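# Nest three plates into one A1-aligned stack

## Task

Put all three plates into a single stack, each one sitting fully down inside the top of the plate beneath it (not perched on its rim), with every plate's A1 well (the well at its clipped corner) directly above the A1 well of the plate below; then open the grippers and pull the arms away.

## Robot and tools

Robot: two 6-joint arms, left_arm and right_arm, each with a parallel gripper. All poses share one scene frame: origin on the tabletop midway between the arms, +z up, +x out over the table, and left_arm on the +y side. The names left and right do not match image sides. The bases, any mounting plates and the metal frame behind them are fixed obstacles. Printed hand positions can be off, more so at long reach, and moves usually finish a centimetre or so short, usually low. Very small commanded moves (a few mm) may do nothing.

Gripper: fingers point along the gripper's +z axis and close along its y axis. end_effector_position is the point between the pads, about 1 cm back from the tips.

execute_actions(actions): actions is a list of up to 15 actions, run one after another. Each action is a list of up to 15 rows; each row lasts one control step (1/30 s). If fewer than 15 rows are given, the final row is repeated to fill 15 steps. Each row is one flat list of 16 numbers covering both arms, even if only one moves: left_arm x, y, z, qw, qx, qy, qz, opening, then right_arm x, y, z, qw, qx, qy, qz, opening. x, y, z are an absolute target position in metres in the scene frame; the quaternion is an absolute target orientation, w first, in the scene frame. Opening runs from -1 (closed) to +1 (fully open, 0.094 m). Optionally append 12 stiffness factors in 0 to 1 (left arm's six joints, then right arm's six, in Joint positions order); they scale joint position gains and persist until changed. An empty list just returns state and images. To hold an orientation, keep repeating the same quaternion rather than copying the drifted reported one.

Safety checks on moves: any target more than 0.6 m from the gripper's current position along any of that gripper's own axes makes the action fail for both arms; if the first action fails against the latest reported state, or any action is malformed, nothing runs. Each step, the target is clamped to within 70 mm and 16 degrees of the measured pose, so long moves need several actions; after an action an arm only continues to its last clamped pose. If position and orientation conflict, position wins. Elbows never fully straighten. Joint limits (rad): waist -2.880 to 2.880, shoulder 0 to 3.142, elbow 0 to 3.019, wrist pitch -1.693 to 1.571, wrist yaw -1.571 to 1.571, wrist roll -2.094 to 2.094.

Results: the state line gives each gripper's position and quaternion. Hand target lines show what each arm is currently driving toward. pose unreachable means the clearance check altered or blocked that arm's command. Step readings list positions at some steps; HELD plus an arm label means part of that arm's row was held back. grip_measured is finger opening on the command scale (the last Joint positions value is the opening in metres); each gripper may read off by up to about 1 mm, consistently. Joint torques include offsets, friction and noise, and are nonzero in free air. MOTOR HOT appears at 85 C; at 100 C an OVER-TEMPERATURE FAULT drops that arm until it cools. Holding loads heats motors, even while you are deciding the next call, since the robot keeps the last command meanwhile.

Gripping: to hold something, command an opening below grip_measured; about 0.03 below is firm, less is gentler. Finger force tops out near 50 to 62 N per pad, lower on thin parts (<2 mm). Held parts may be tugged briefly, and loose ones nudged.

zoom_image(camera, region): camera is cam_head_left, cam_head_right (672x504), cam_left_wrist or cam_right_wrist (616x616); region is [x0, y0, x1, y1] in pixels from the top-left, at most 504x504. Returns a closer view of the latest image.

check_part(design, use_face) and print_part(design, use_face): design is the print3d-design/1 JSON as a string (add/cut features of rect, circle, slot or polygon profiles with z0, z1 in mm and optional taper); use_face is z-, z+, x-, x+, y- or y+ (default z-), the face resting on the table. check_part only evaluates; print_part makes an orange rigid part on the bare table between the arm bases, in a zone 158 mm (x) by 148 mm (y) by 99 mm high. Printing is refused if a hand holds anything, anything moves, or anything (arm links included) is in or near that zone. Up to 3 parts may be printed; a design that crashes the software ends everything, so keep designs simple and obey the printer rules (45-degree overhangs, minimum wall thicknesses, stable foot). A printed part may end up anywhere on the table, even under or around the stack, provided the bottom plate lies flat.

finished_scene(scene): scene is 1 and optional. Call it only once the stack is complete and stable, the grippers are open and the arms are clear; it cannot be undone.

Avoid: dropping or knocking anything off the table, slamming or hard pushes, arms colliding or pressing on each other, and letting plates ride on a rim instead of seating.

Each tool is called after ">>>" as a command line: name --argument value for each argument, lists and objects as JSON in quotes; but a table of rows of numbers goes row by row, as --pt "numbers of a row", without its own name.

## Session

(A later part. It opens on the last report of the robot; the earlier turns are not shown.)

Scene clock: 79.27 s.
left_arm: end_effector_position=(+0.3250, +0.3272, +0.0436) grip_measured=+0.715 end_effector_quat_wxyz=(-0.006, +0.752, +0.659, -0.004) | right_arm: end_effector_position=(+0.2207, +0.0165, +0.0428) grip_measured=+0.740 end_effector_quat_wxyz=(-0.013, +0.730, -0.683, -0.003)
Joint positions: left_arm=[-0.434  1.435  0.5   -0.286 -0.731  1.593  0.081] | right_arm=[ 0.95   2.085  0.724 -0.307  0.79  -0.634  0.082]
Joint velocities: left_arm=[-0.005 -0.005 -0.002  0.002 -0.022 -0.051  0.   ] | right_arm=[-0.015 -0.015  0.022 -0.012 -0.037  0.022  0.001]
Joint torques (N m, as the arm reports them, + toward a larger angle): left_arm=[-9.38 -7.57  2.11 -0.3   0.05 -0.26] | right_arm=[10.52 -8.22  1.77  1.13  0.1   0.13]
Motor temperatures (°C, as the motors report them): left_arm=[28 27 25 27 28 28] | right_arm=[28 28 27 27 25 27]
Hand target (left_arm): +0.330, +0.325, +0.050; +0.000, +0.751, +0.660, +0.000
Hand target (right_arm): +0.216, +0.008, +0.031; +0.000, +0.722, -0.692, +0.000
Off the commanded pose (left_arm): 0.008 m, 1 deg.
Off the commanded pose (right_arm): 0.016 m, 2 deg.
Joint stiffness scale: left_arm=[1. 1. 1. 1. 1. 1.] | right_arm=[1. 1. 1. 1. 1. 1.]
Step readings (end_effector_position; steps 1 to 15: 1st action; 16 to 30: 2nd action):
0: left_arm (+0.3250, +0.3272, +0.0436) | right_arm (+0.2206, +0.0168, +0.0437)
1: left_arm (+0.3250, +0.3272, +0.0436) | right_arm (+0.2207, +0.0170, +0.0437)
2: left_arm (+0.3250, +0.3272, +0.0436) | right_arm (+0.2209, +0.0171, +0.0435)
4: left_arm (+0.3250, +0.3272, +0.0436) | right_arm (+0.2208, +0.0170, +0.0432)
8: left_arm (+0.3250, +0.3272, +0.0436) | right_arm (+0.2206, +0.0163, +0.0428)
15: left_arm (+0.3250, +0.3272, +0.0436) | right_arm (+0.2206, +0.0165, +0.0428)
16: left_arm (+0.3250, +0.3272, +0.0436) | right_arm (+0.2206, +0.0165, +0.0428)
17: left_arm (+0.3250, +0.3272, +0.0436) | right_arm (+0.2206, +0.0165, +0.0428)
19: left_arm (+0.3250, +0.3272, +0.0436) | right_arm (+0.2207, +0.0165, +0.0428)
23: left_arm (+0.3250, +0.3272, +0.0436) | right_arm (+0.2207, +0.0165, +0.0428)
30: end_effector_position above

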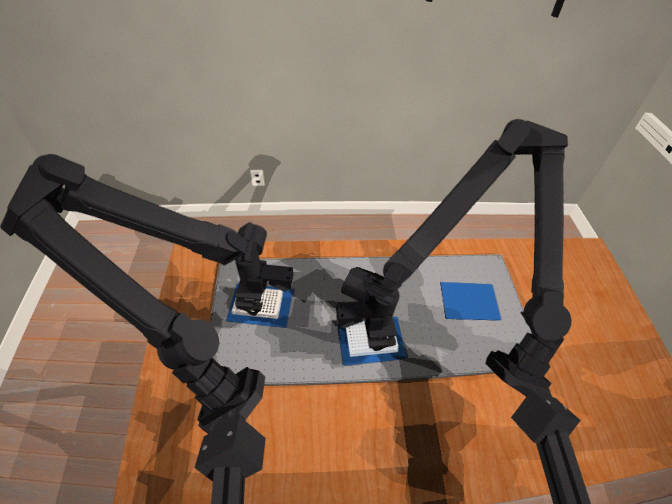

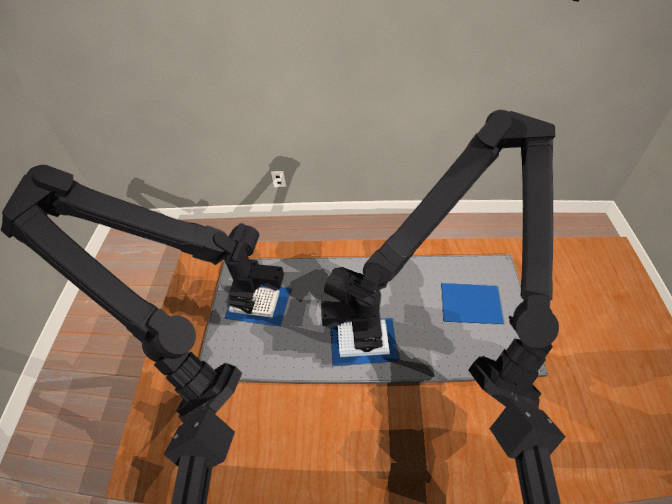

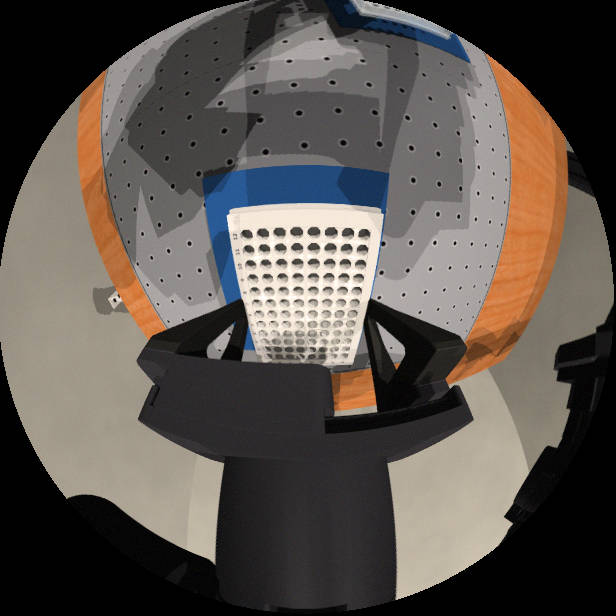

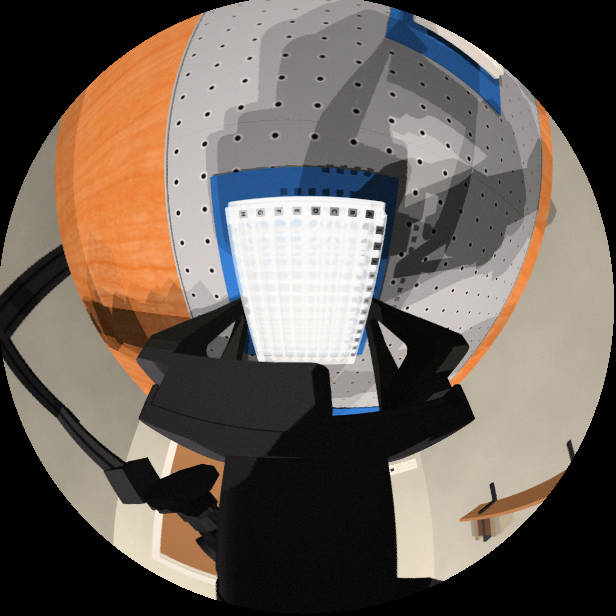

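>>> execute_actions --actions '[[[0.330,0.325,0.05,0,0.751,0.660,0,0.68,0.215,0.006,0.029,-0.008,-0.724,0.690,0,0.7]],[[0.330,0.325,0.05,0,0.751,0.660,0,0.68,0.215,0.006,0.029,-0.008,-0.724,0.690,0,0.7]]]'

>>> zoom_image --camera "cam_right_wrist" --region '[210, 170, 400, 360]'

>>> zoom_image --camera "cam_head_left" --region '[330, 305, 420, 370]'

Scene clock: 84.10 s.
left_arm: end_effector_position=(+0.3250, +0.3272, +0.0436) grip_measured=+0.715 end_effector_quat_wxyz=(-0.006, +0.752, +0.659, -0.004) | right_arm: end_effector_position=(+0.2213, +0.0155, +0.0417) grip_measured=+0.740 end_effector_quat_wxyz=(-0.011, +0.728, -0.685, -0.003)
Joint positions: left_arm=[-0.434  1.435  0.5   -0.286 -0.731  1.593  0.081] | right_arm=[ 0.946  2.085  0.724 -0.307  0.79  -0.632  0.082]
Joint velocities: left_arm=[-0.005 -0.015 -0.012  0.007  0.007 -0.066 -0.001] | right_arm=[-0.005 -0.015  0.007  0.007 -0.051 -0.037 -0.   ]
Joint torques (N m, as the arm reports them, + toward a larger angle): left_arm=[-8.88 -8.2   2.1  -0.23  0.05 -0.27] | right_arm=[10.75 -7.99  2.09  0.33 -0.04  0.14]
Motor temperatures (°C, as the motors report them): left_arm=[28 27 25 27 28 28] | right_arm=[28 28 27 27 25 27]
Hand target (left_arm): +0.330, +0.325, +0.050; +0.000, +0.751, +0.660, +0.000
Hand target (right_arm): +0.215, +0.006, +0.030; +0.008, +0.724, -0.690, -0.000
Off the commanded pose (left_arm): 0.008 m, 1 deg.
Off the commanded pose (right_arm): 0.017 m, 2 deg.
Joint stiffness scale: left_arm=[1. 1. 1. 1. 1. 1.] | right_arm=[1. 1. 1. 1. 1. 1.]
Step readings (end_effector_position; steps 1 to 15: 1st action; 16 to 30: 2nd action):
0: left_arm (+0.3250, +0.3272, +0.0436) | right_arm (+0.2207, +0.0165, +0.0428)
1: left_arm (+0.3250, +0.3272, +0.0436) | right_arm (+0.2207, +0.0164, +0.0427)
2: left_arm (+0.3250, +0.3272, +0.0436) | right_arm (+0.2208, +0.0164, +0.0426)
4: left_arm (+0.3250, +0.3272, +0.0436) | right_arm (+0.2210, +0.0160, +0.0422)
8: left_arm (+0.3250, +0.3272, +0.0436) | right_arm (+0.2213, +0.0155, +0.0417)
15: left_arm (+0.3250, +0.3272, +0.0436) | right_arm (+0.2213, +0.0155, +0.0417)
16: left_arm (+0.3250, +0.3272, +0.0436) | right_arm (+0.2213, +0.0155, +0.0417)
17: left_arm (+0.3250, +0.3272, +0.0436) | right_arm (+0.2213, +0.0155, +0.0417)
19: left_arm (+0.3250, +0.3272, +0.0436) | right_arm (+0.2213, +0.0155, +0.0417)
23: left_arm (+0.3250, +0.3272, +0.0436) | right_arm (+0.2213, +0.0155, +0.0417)
30: end_effector_position above

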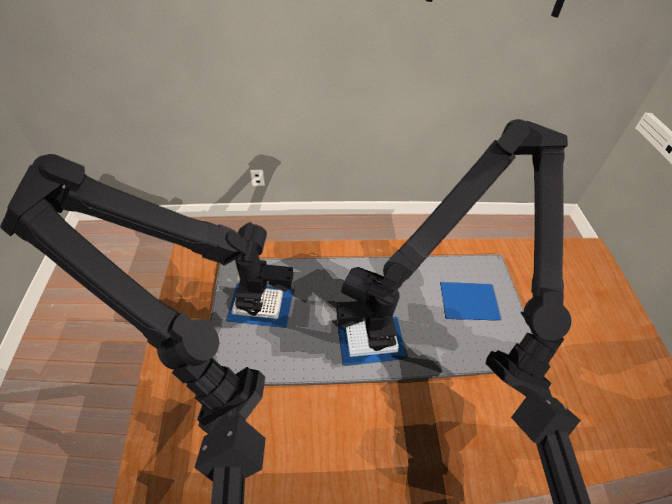

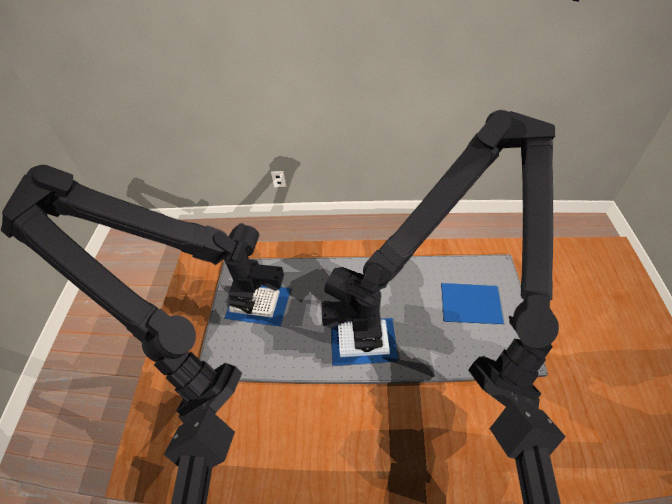

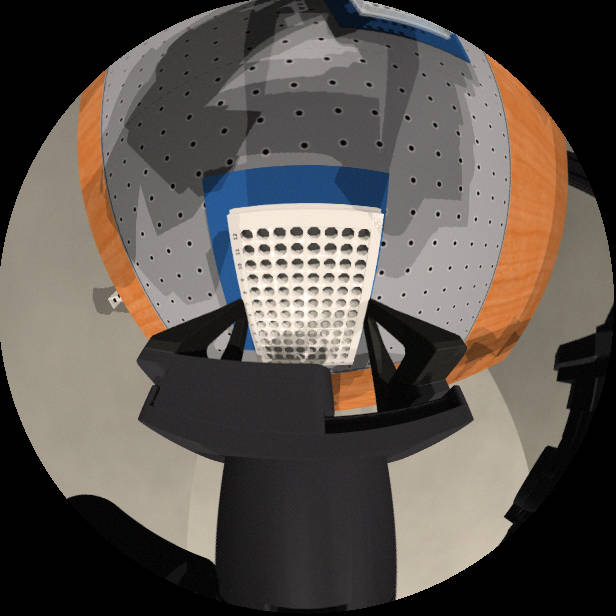

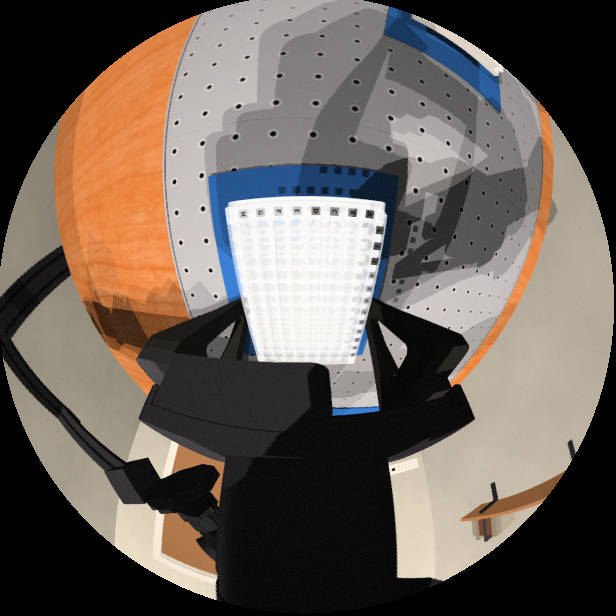

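Region (210, 170, 400, 360) of cam_right_wrist's 616x616 image, scaled by 2.653, with more detail than that image has.

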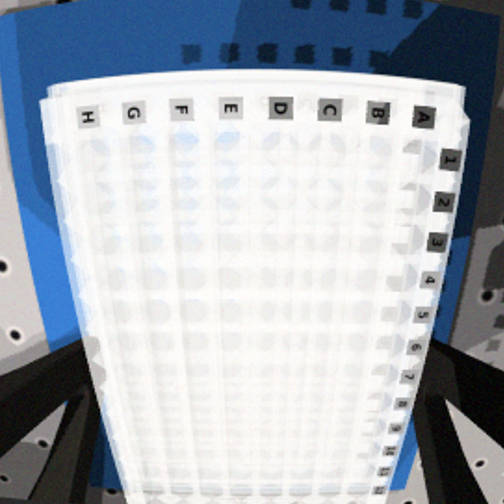

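Region (330, 305, 420, 370) of cam_head_left's 672x504 image, scaled by 5.600, with more detail than that image has.

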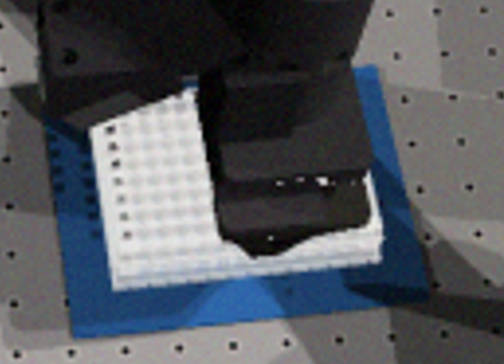

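>>> execute_actions --actions '[[[0.330,0.325,0.05,0,0.751,0.660,0,0.68,0.212,0.005,0.029,-0.008,-0.726,0.688,0,0.7]],[[0.330,0.325,0.05,0,0.751,0.660,0,0.68,0.212,0.005,0.029,-0.008,-0.726,0.688,0,0.7]]]'

>>> zoom_image --camera "cam_right_wrist" --region '[210, 170, 400, 360]'

>>> zoom_image --camera "cam_head_left" --region '[330, 305, 420, 370]'

Scene clock: 88.90 s.
left_arm: end_effector_position=(+0.3250, +0.3272, +0.0436) grip_measured=+0.715 end_effector_quat_wxyz=(-0.006, +0.752, +0.659, -0.004) | right_arm: end_effector_position=(+0.2206, +0.0154, +0.0412) grip_measured=+0.740 end_effector_quat_wxyz=(-0.011, +0.729, -0.685, -0.003)
Joint positions: left_arm=[-0.434  1.435  0.5   -0.286 -0.731  1.593  0.081] | right_arm=[ 0.946  2.087  0.724 -0.307  0.79  -0.632  0.082]
Joint velocities: left_arm=[-0.005  0.005  0.002 -0.002 -0.007 -0.066  0.   ] | right_arm=[-0.015  0.005 -0.017  0.007  0.022 -0.037  0.   ]
Joint torques (N m, as the arm reports them, + toward a larger angle): left_arm=[-9.03 -8.11  2.1  -0.36  0.05 -0.3 ] | right_arm=[10.8  -7.94  1.56  0.46 -0.05  0.12]
Motor temperatures (°C, as the motors report them): left_arm=[28 27 25 27 28 28] | right_arm=[28 28 27 27 25 27]
Hand target (left_arm): +0.330, +0.325, +0.050; +0.000, +0.751, +0.660, +0.000
Hand target (right_arm): +0.212, +0.005, +0.030; +0.008, +0.726, -0.688, -0.000
Off the commanded pose (left_arm): 0.008 m, 1 deg.
Off the commanded pose (right_arm): 0.018 m, 2 deg.
Joint stiffness scale: left_arm=[1. 1. 1. 1. 1. 1.] | right_arm=[1. 1. 1. 1. 1. 1.]
Step readings (end_effector_position; steps 1 to 15: 1st action; 16 to 30: 2nd action):
0: left_arm (+0.3250, +0.3272, +0.0436) | right_arm (+0.2213, +0.0155, +0.0417)
1: left_arm (+0.3250, +0.3272, +0.0436) | right_arm (+0.2213, +0.0155, +0.0417)
2: left_arm (+0.3250, +0.3272, +0.0436) | right_arm (+0.2211, +0.0155, +0.0416)
4: left_arm (+0.3250, +0.3272, +0.0436) | right_arm (+0.2209, +0.0155, +0.0414)
8: left_arm (+0.3250, +0.3272, +0.0436) | right_arm (+0.2206, +0.0154, +0.0412)
15: left_arm (+0.3250, +0.3272, +0.0436) | right_arm (+0.2206, +0.0154, +0.0412)
16: left_arm (+0.3250, +0.3272, +0.0436) | right_arm (+0.2206, +0.0154, +0.0412)
17: left_arm (+0.3250, +0.3272, +0.0436) | right_arm (+0.2206, +0.0154, +0.0412)
19: left_arm (+0.3250, +0.3272, +0.0436) | right_arm (+0.2206, +0.0154, +0.0412)
23: left_arm (+0.3250, +0.3272, +0.0436) | right_arm (+0.2206, +0.0154, +0.0412)
30: end_effector_position above

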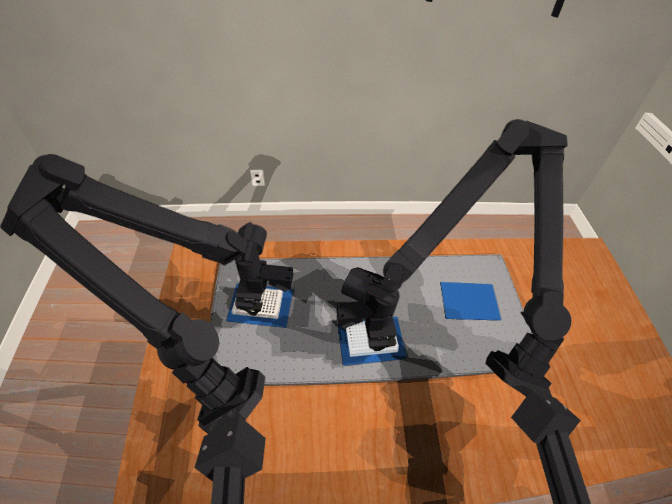

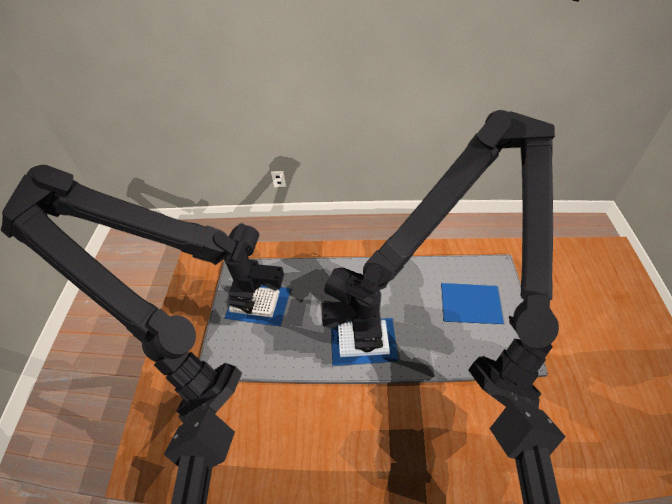

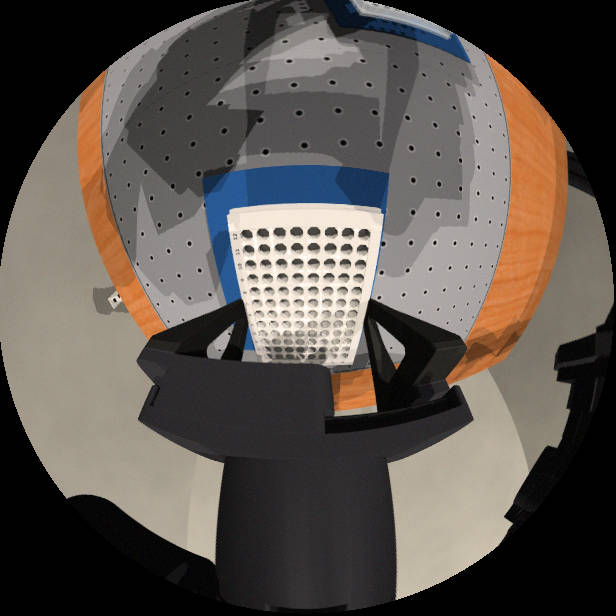

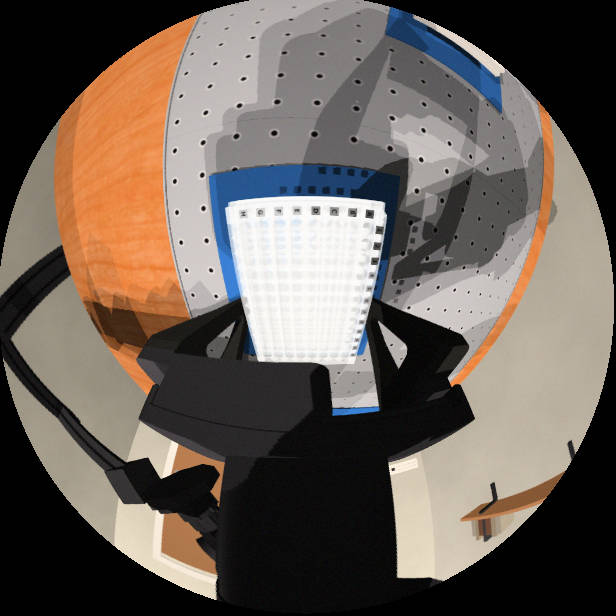

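Region (210, 170, 400, 360) of cam_right_wrist's 616x616 image, scaled by 2.653, with more detail than that image has.

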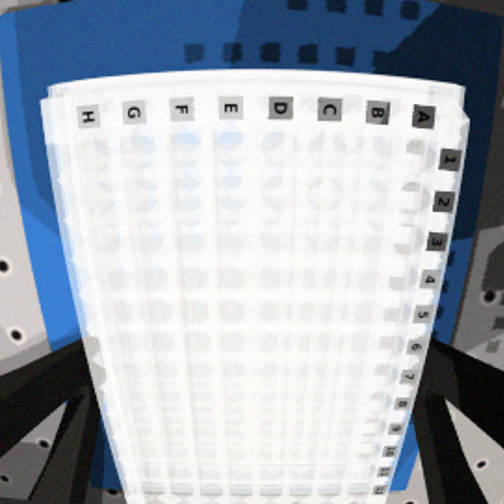

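Region (330, 305, 420, 370) of cam_head_left's 672x504 image, scaled by 5.600, with more detail than that image has.

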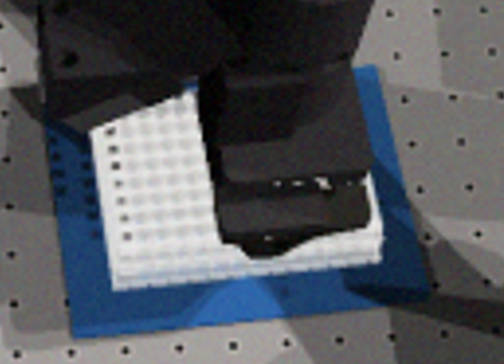

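>>> execute_actions --actions '[[[0.330,0.325,0.05,0,0.751,0.660,0,0.68,0.2105,0.004,0.0285,-0.008,-0.726,0.688,0,0.7]],[[0.330,0.325,0.05,0,0.751,0.660,0,0.68,0.210,0.004,0.027,-0.008,-0.726,0.688,0,0.7]],[[0.330,0.325,0.05,0,0.751,0.660,0,0.68,0.210,0.004,0.025,-0.008,-0.726,0.688,0,0.7]]]'

>>> zoom_image --camera "cam_right_wrist" --region '[210, 170, 400, 360]'

>>> zoom_image --camera "cam_head_left" --region '[330, 305, 420, 370]'

Scene clock: 96.63 s.
left_arm: end_effector_position=(+0.3250, +0.3272, +0.0436) grip_measured=+0.715 end_effector_quat_wxyz=(-0.006, +0.752, +0.659, -0.004) | right_arm: end_effector_position=(+0.2169, +0.0130, +0.0392) grip_measured=+0.740 end_effector_quat_wxyz=(-0.008, +0.730, -0.683, -0.002)
Joint positions: left_arm=[-0.434  1.435  0.5   -0.286 -0.731  1.593  0.081] | right_arm=[ 0.945  2.093  0.718 -0.303  0.79  -0.631  0.082]
Joint velocities: left_arm=[-0.005  0.005  0.012 -0.012 -0.037  0.007 -0.   ] | right_arm=[ 0.005 -0.015 -0.007 -0.017 -0.022 -0.037 -0.001]
Joint torques (N m, as the arm reports them, + toward a larger angle): left_arm=[-9.07 -7.81  2.17 -0.3   0.06 -0.27] | right_arm=[10.28 -7.73  1.61  1.05 -0.03  0.04]
Motor temperatures (°C, as the motors report them): left_arm=[28 27 25 27 28 28] | right_arm=[28 28 27 27 25 27]
Hand target (left_arm): +0.330, +0.325, +0.050; +0.000, +0.751, +0.660, +0.000
Hand target (right_arm): +0.210, +0.004, +0.026; +0.008, +0.726, -0.688, +0.000
Off the commanded pose (left_arm): 0.008 m, 1 deg.
Off the commanded pose (right_arm): 0.018 m, 2 deg.
Joint stiffness scale: left_arm=[1. 1. 1. 1. 1. 1.] | right_arm=[1. 1. 1. 1. 1. 1.]
Step readings (end_effector_position; steps 1 to 15: 1st action; 16 to 30: 2nd action; 31 to 45: 3rd action):
0: left_arm (+0.3250, +0.3272, +0.0436) | right_arm (+0.2206, +0.0154, +0.0412)
1: left_arm (+0.3250, +0.3272, +0.0436) | right_arm (+0.2206, +0.0154, +0.0412)
2: left_arm (+0.3250, +0.3272, +0.0436) | right_arm (+0.2206, +0.0154, +0.0412)
4: left_arm (+0.3250, +0.3272, +0.0436) | right_arm (+0.2205, +0.0154, +0.0411)
8: left_arm (+0.3250, +0.3272, +0.0436) | right_arm (+0.2205, +0.0154, +0.0411)
15: left_arm (+0.3250, +0.3272, +0.0436) | right_arm (+0.2205, +0.0154, +0.0411)
16: left_arm (+0.3250, +0.3272, +0.0436) | right_arm (+0.2204, +0.0152, +0.0411)
17: left_arm (+0.3250, +0.3272, +0.0436) | right_arm (+0.2200, +0.0149, +0.0409)
19: left_arm (+0.3250, +0.3272, +0.0436) | right_arm (+0.2187, +0.0138, +0.0405)
23: left_arm (+0.3250, +0.3272, +0.0436) | right_arm (+0.2167, +0.0124, +0.0394)
30: left_arm (+0.3250, +0.3272, +0.0436) | right_arm (+0.2167, +0.0124, +0.0394)
31: left_arm (+0.3250, +0.3272, +0.0436) | right_arm (+0.2167, +0.0125, +0.0394)
32: left_arm (+0.3250, +0.3272, +0.0436) | right_arm (+0.2169, +0.0128, +0.0394)
34: left_arm (+0.3250, +0.3272, +0.0436) | right_arm (+0.2170, +0.0130, +0.0393)
38: left_arm (+0.3250, +0.3272, +0.0436) | right_arm (+0.2169, +0.0130, +0.0392)
45: end_effector_position above

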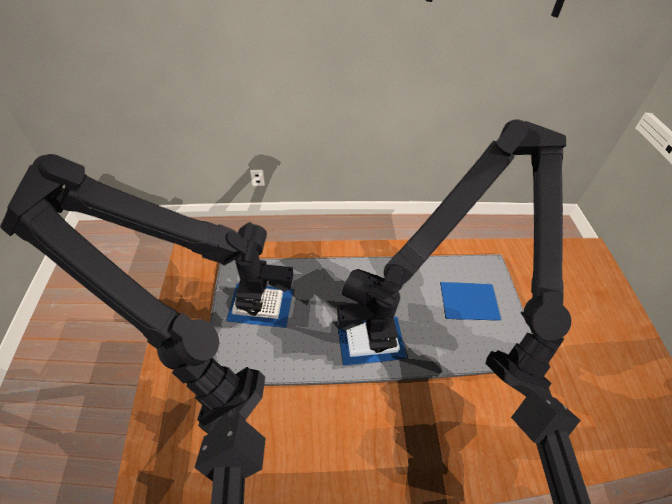

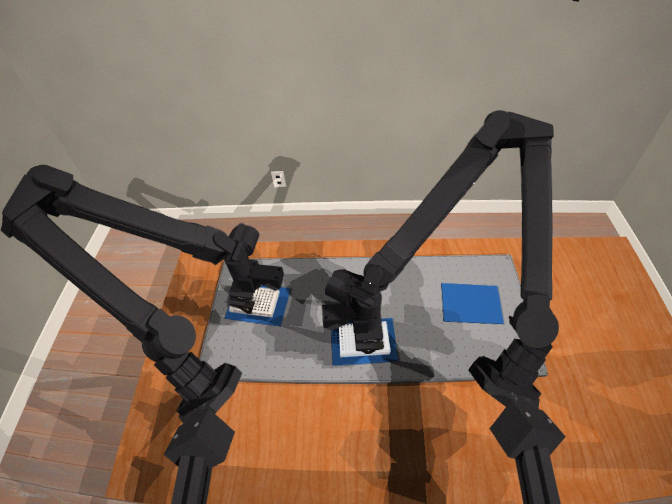

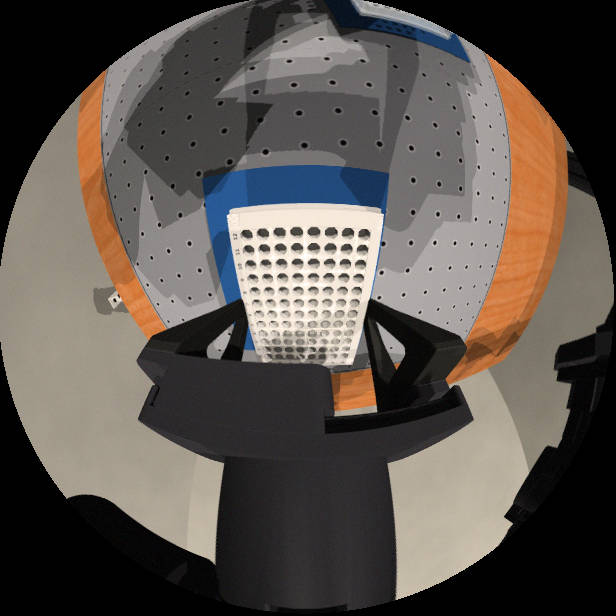

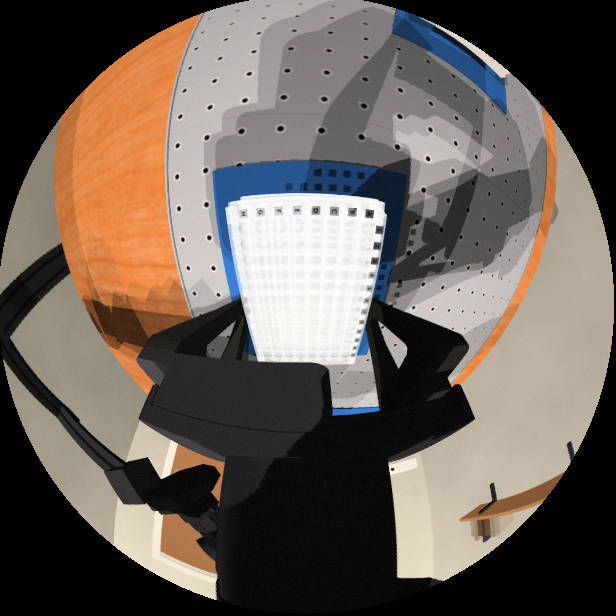

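Region (210, 170, 400, 360) of cam_right_wrist's 616x616 image, scaled by 2.653, with more detail than that image has.

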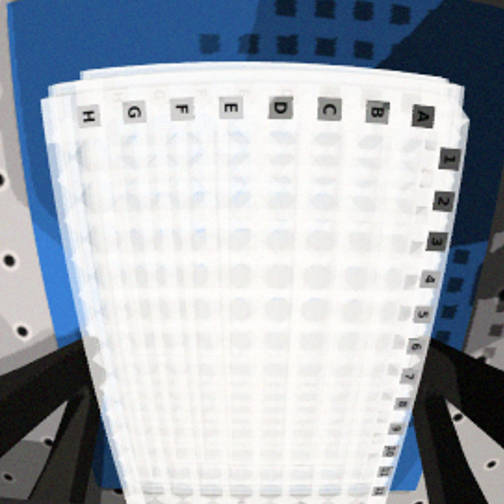

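Region (330, 305, 420, 370) of cam_head_left's 672x504 image, scaled by 5.600, with more detail than that image has.

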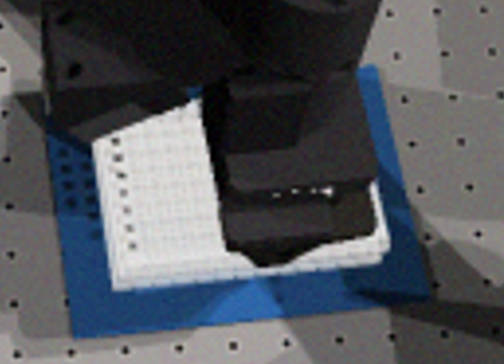

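>>> execute_actions --actions '[[[0.330,0.325,0.05,0,0.751,0.660,0,0.68,0.212,0.005,0.026,-0.004,-0.726,0.688,0,0.7]],[[0.330,0.325,0.05,0,0.751,0.660,0,0.68,0.214,0.006,0.026,-0.001,-0.726,0.688,0,0.7]]]'

>>> zoom_image --camera "cam_right_wrist" --region '[210, 170, 400, 360]'

Scene clock: 102.47 s.
left_arm: end_effector_position=(+0.3250, +0.3272, +0.0436) grip_measured=+0.715 end_effector_quat_wxyz=(-0.006, +0.752, +0.659, -0.004) | right_arm: end_effector_position=(+0.2186, +0.0147, +0.0387) grip_measured=+0.740 end_effector_quat_wxyz=(-0.012, +0.726, -0.687, -0.003)
Joint positions: left_arm=[-0.434  1.435  0.5   -0.286 -0.731  1.593  0.081] | right_arm=[ 0.943  2.093  0.718 -0.29   0.791 -0.631  0.082]
Joint velocities: left_arm=[-0.015  0.015  0.012 -0.012 -0.037  0.022 -0.001] | right_arm=[ 0.015  0.015  0.002  0.007 -0.007 -0.007 -0.   ]
Joint torques (N m, as the arm reports them, + toward a larger angle): left_arm=[-9.21 -8.3   2.09 -0.32  0.05 -0.29] | right_arm=[10.52 -8.06  1.54  1.2   0.08 -0.16]
Motor temperatures (°C, as the motors report them): left_arm=[28 27 25 27 28 28] | right_arm=[28 28 27 27 25 27]
Hand target (left_arm): +0.330, +0.325, +0.050; +0.000, +0.751, +0.660, +0.000
Hand target (right_arm): +0.214, +0.006, +0.027; +0.001, +0.726, -0.688, +0.000
Off the commanded pose (left_arm): 0.008 m, 1 deg.
Off the commanded pose (right_arm): 0.016 m, 1 deg.
Joint stiffness scale: left_arm=[1. 1. 1. 1. 1. 1.] | right_arm=[1. 1. 1. 1. 1. 1.]
Step readings (end_effector_position; steps 1 to 15: 1st action; 16 to 30: 2nd action):
0: left_arm (+0.3250, +0.3272, +0.0436) | right_arm (+0.2169, +0.0130, +0.0392)
1: left_arm (+0.3250, +0.3272, +0.0436) | right_arm (+0.2171, +0.0132, +0.0392)
2: left_arm (+0.3250, +0.3272, +0.0436) | right_arm (+0.2174, +0.0135, +0.0392)
4: left_arm (+0.3250, +0.3272, +0.0436) | right_arm (+0.2176, +0.0138, +0.0392)
8: left_arm (+0.3250, +0.3272, +0.0436) | right_arm (+0.2177, +0.0140, +0.0392)
15: left_arm (+0.3250, +0.3272, +0.0436) | right_arm (+0.2177, +0.0140, +0.0392)
16: left_arm (+0.3250, +0.3272, +0.0436) | right_arm (+0.2178, +0.0141, +0.0391)
17: left_arm (+0.3250, +0.3272, +0.0436) | right_arm (+0.2180, +0.0144, +0.0391)
19: left_arm (+0.3250, +0.3272, +0.0436) | right_arm (+0.2185, +0.0147, +0.0389)
23: left_arm (+0.3250, +0.3272, +0.0436) | right_arm (+0.2186, +0.0147, +0.0387)
30: end_effector_position above

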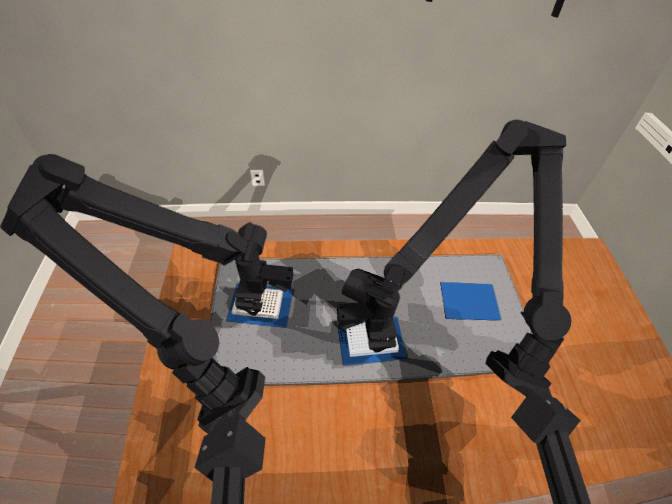

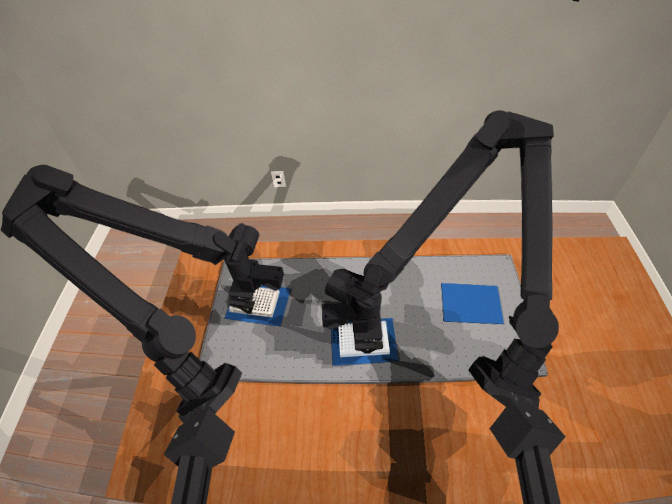

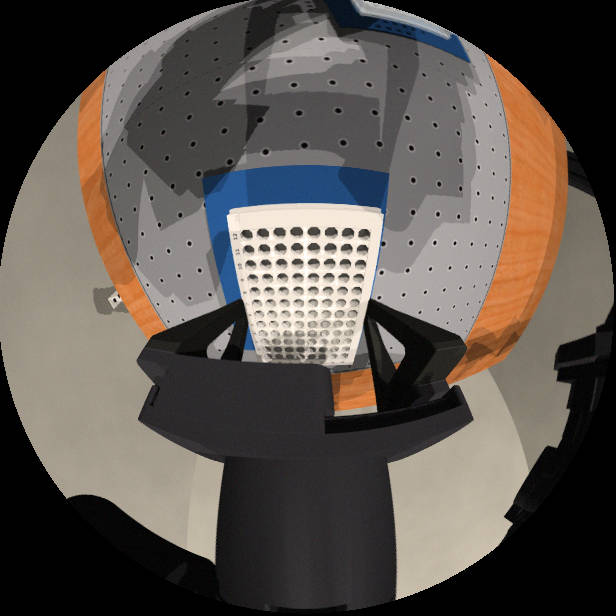

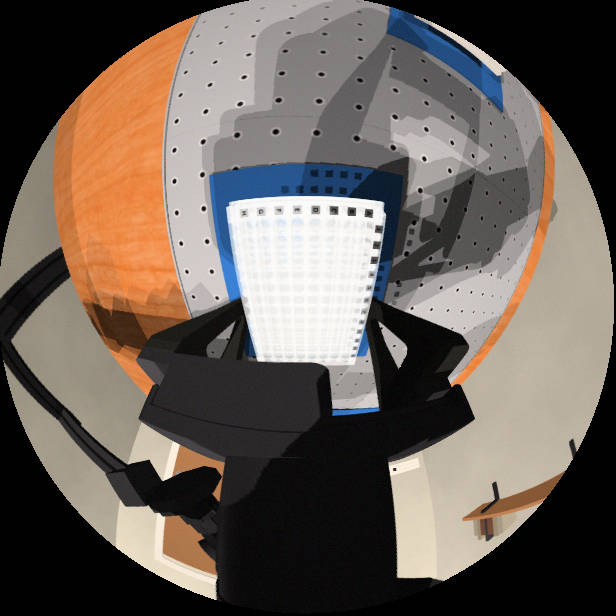

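Region (210, 170, 400, 360) of cam_right_wrist's 616x616 image, scaled by 2.653, with more detail than that image has.

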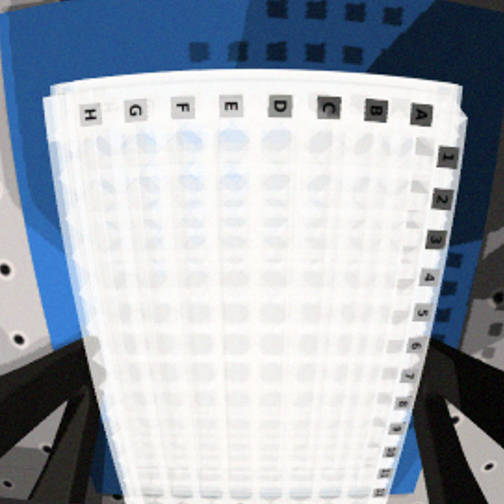

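>>> execute_actions --actions '[[[0.330,0.325,0.05,0,0.751,0.660,0,0.68,0.214,0.006,0.026,-0.001,-0.726,0.688,0,0.78]],[[0.330,0.325,0.05,0,0.751,0.660,0,0.68,0.214,0.006,0.026,-0.001,-0.726,0.688,0,0.86]]]'

>>> zoom_image --camera "cam_right_wrist" --region '[210, 170, 400, 360]'

>>> zoom_image --camera "cam_head_left" --region '[340, 325, 410, 365]'

Scene clock: 112.67 s.
left_arm: end_effector_position=(+0.3250, +0.3272, +0.0436) grip_measured=+0.715 end_effector_quat_wxyz=(-0.006, +0.752, +0.659, -0.004) | right_arm: end_effector_position=(+0.2190, +0.0152, +0.0388) grip_measured=+0.857 end_effector_quat_wxyz=(-0.013, +0.726, -0.688, -0.003)
Joint positions: left_arm=[-0.434  1.435  0.5   -0.286 -0.731  1.593  0.081] | right_arm=[ 0.943  2.093  0.718 -0.286  0.791 -0.631  0.087]
Joint velocities: left_arm=[-0.005  0.015 -0.017  0.017  0.037  0.037 -0.002] | right_arm=[-0.015 -0.005  0.002  0.002  0.022  0.007  0.   ]
Joint torques (N m, as the arm reports them, + toward a larger angle): left_arm=[-8.98 -8.    2.14 -0.32  0.05 -0.27] | right_arm=[10.29 -8.5   1.46  1.07  0.07 -0.13]
Motor temperatures (°C, as the motors report them): left_arm=[28 27 25 27 28 28] | right_arm=[28 28 27 27 25 27]
Hand target (left_arm): +0.330, +0.325, +0.050; +0.000, +0.751, +0.660, +0.000
Hand target (right_arm): +0.214, +0.006, +0.027; +0.001, +0.726, -0.688, -0.000
Off the commanded pose (left_arm): 0.008 m, 1 deg.
Off the commanded pose (right_arm): 0.017 m, 2 deg.
Joint stiffness scale: left_arm=[1. 1. 1. 1. 1. 1.] | right_arm=[1. 1. 1. 1. 1. 1.]
Step readings (end_effector_position; steps 1 to 15: 1st action; 16 to 30: 2nd action):
0: left_arm (+0.3250, +0.3272, +0.0436) | right_arm (+0.2186, +0.0147, +0.0387)
1: left_arm (+0.3250, +0.3272, +0.0436) | right_arm (+0.2186, +0.0147, +0.0387)
2: left_arm (+0.3250, +0.3272, +0.0436) | right_arm (+0.2187, +0.0148, +0.0388)
4: left_arm (+0.3250, +0.3272, +0.0436) | right_arm (+0.2188, +0.0149, +0.0388)
8: left_arm (+0.3250, +0.3272, +0.0436) | right_arm (+0.2188, +0.0149, +0.0388)
15: left_arm (+0.3250, +0.3272, +0.0436) | right_arm (+0.2188, +0.0149, +0.0388)
16: left_arm (+0.3250, +0.3272, +0.0436) | right_arm (+0.2188, +0.0149, +0.0388)
17: left_arm (+0.3250, +0.3272, +0.0436) | right_arm (+0.2188, +0.0149, +0.0388)
19: left_arm (+0.3250, +0.3272, +0.0436) | right_arm (+0.2189, +0.0150, +0.0388)
23: left_arm (+0.3250, +0.3272, +0.0436) | right_arm (+0.2190, +0.0152, +0.0388)
30: end_effector_position above

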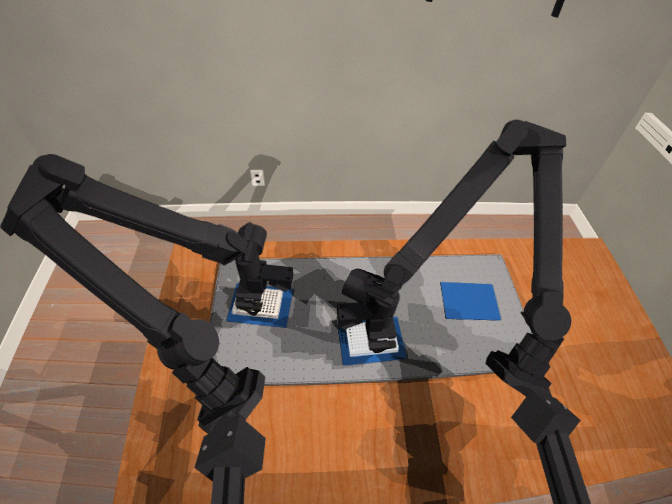

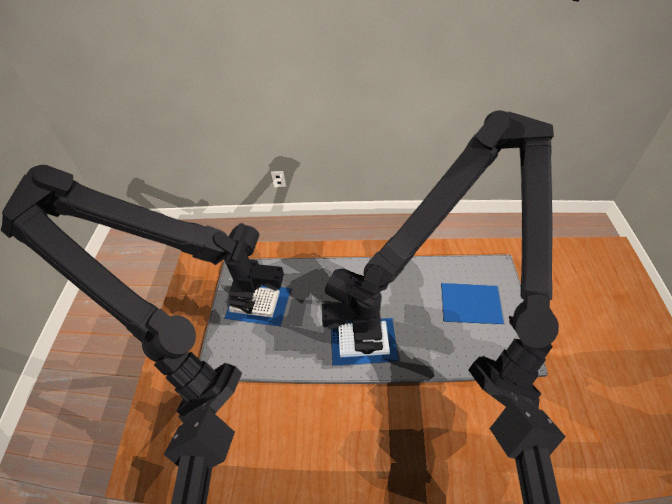

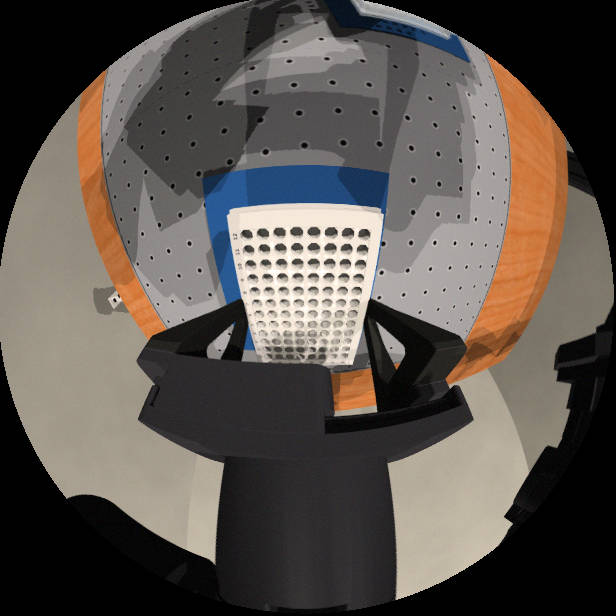

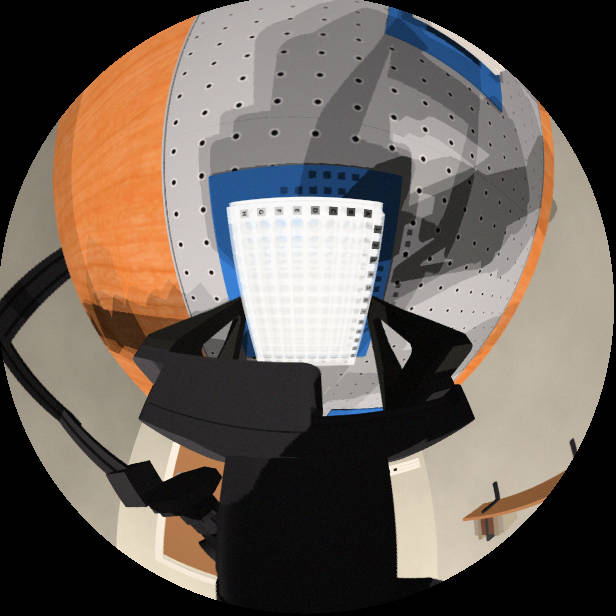

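Region (210, 170, 400, 360) of cam_right_wrist's 616x616 image, scaled by 2.653, with more detail than that image has.

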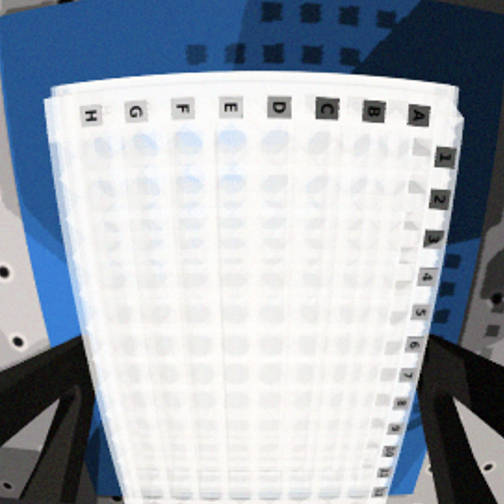

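Region (340, 325, 410, 365) of cam_head_left's 672x504 image, scaled by 7.200, with more detail than that image has; it fills the top 288 rows of this view, and the rest is white.

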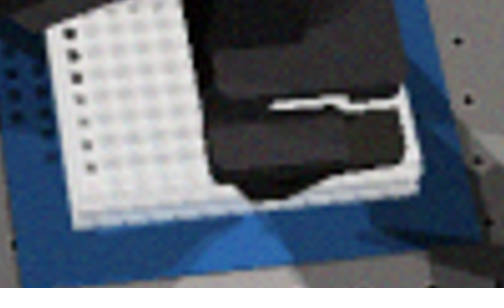

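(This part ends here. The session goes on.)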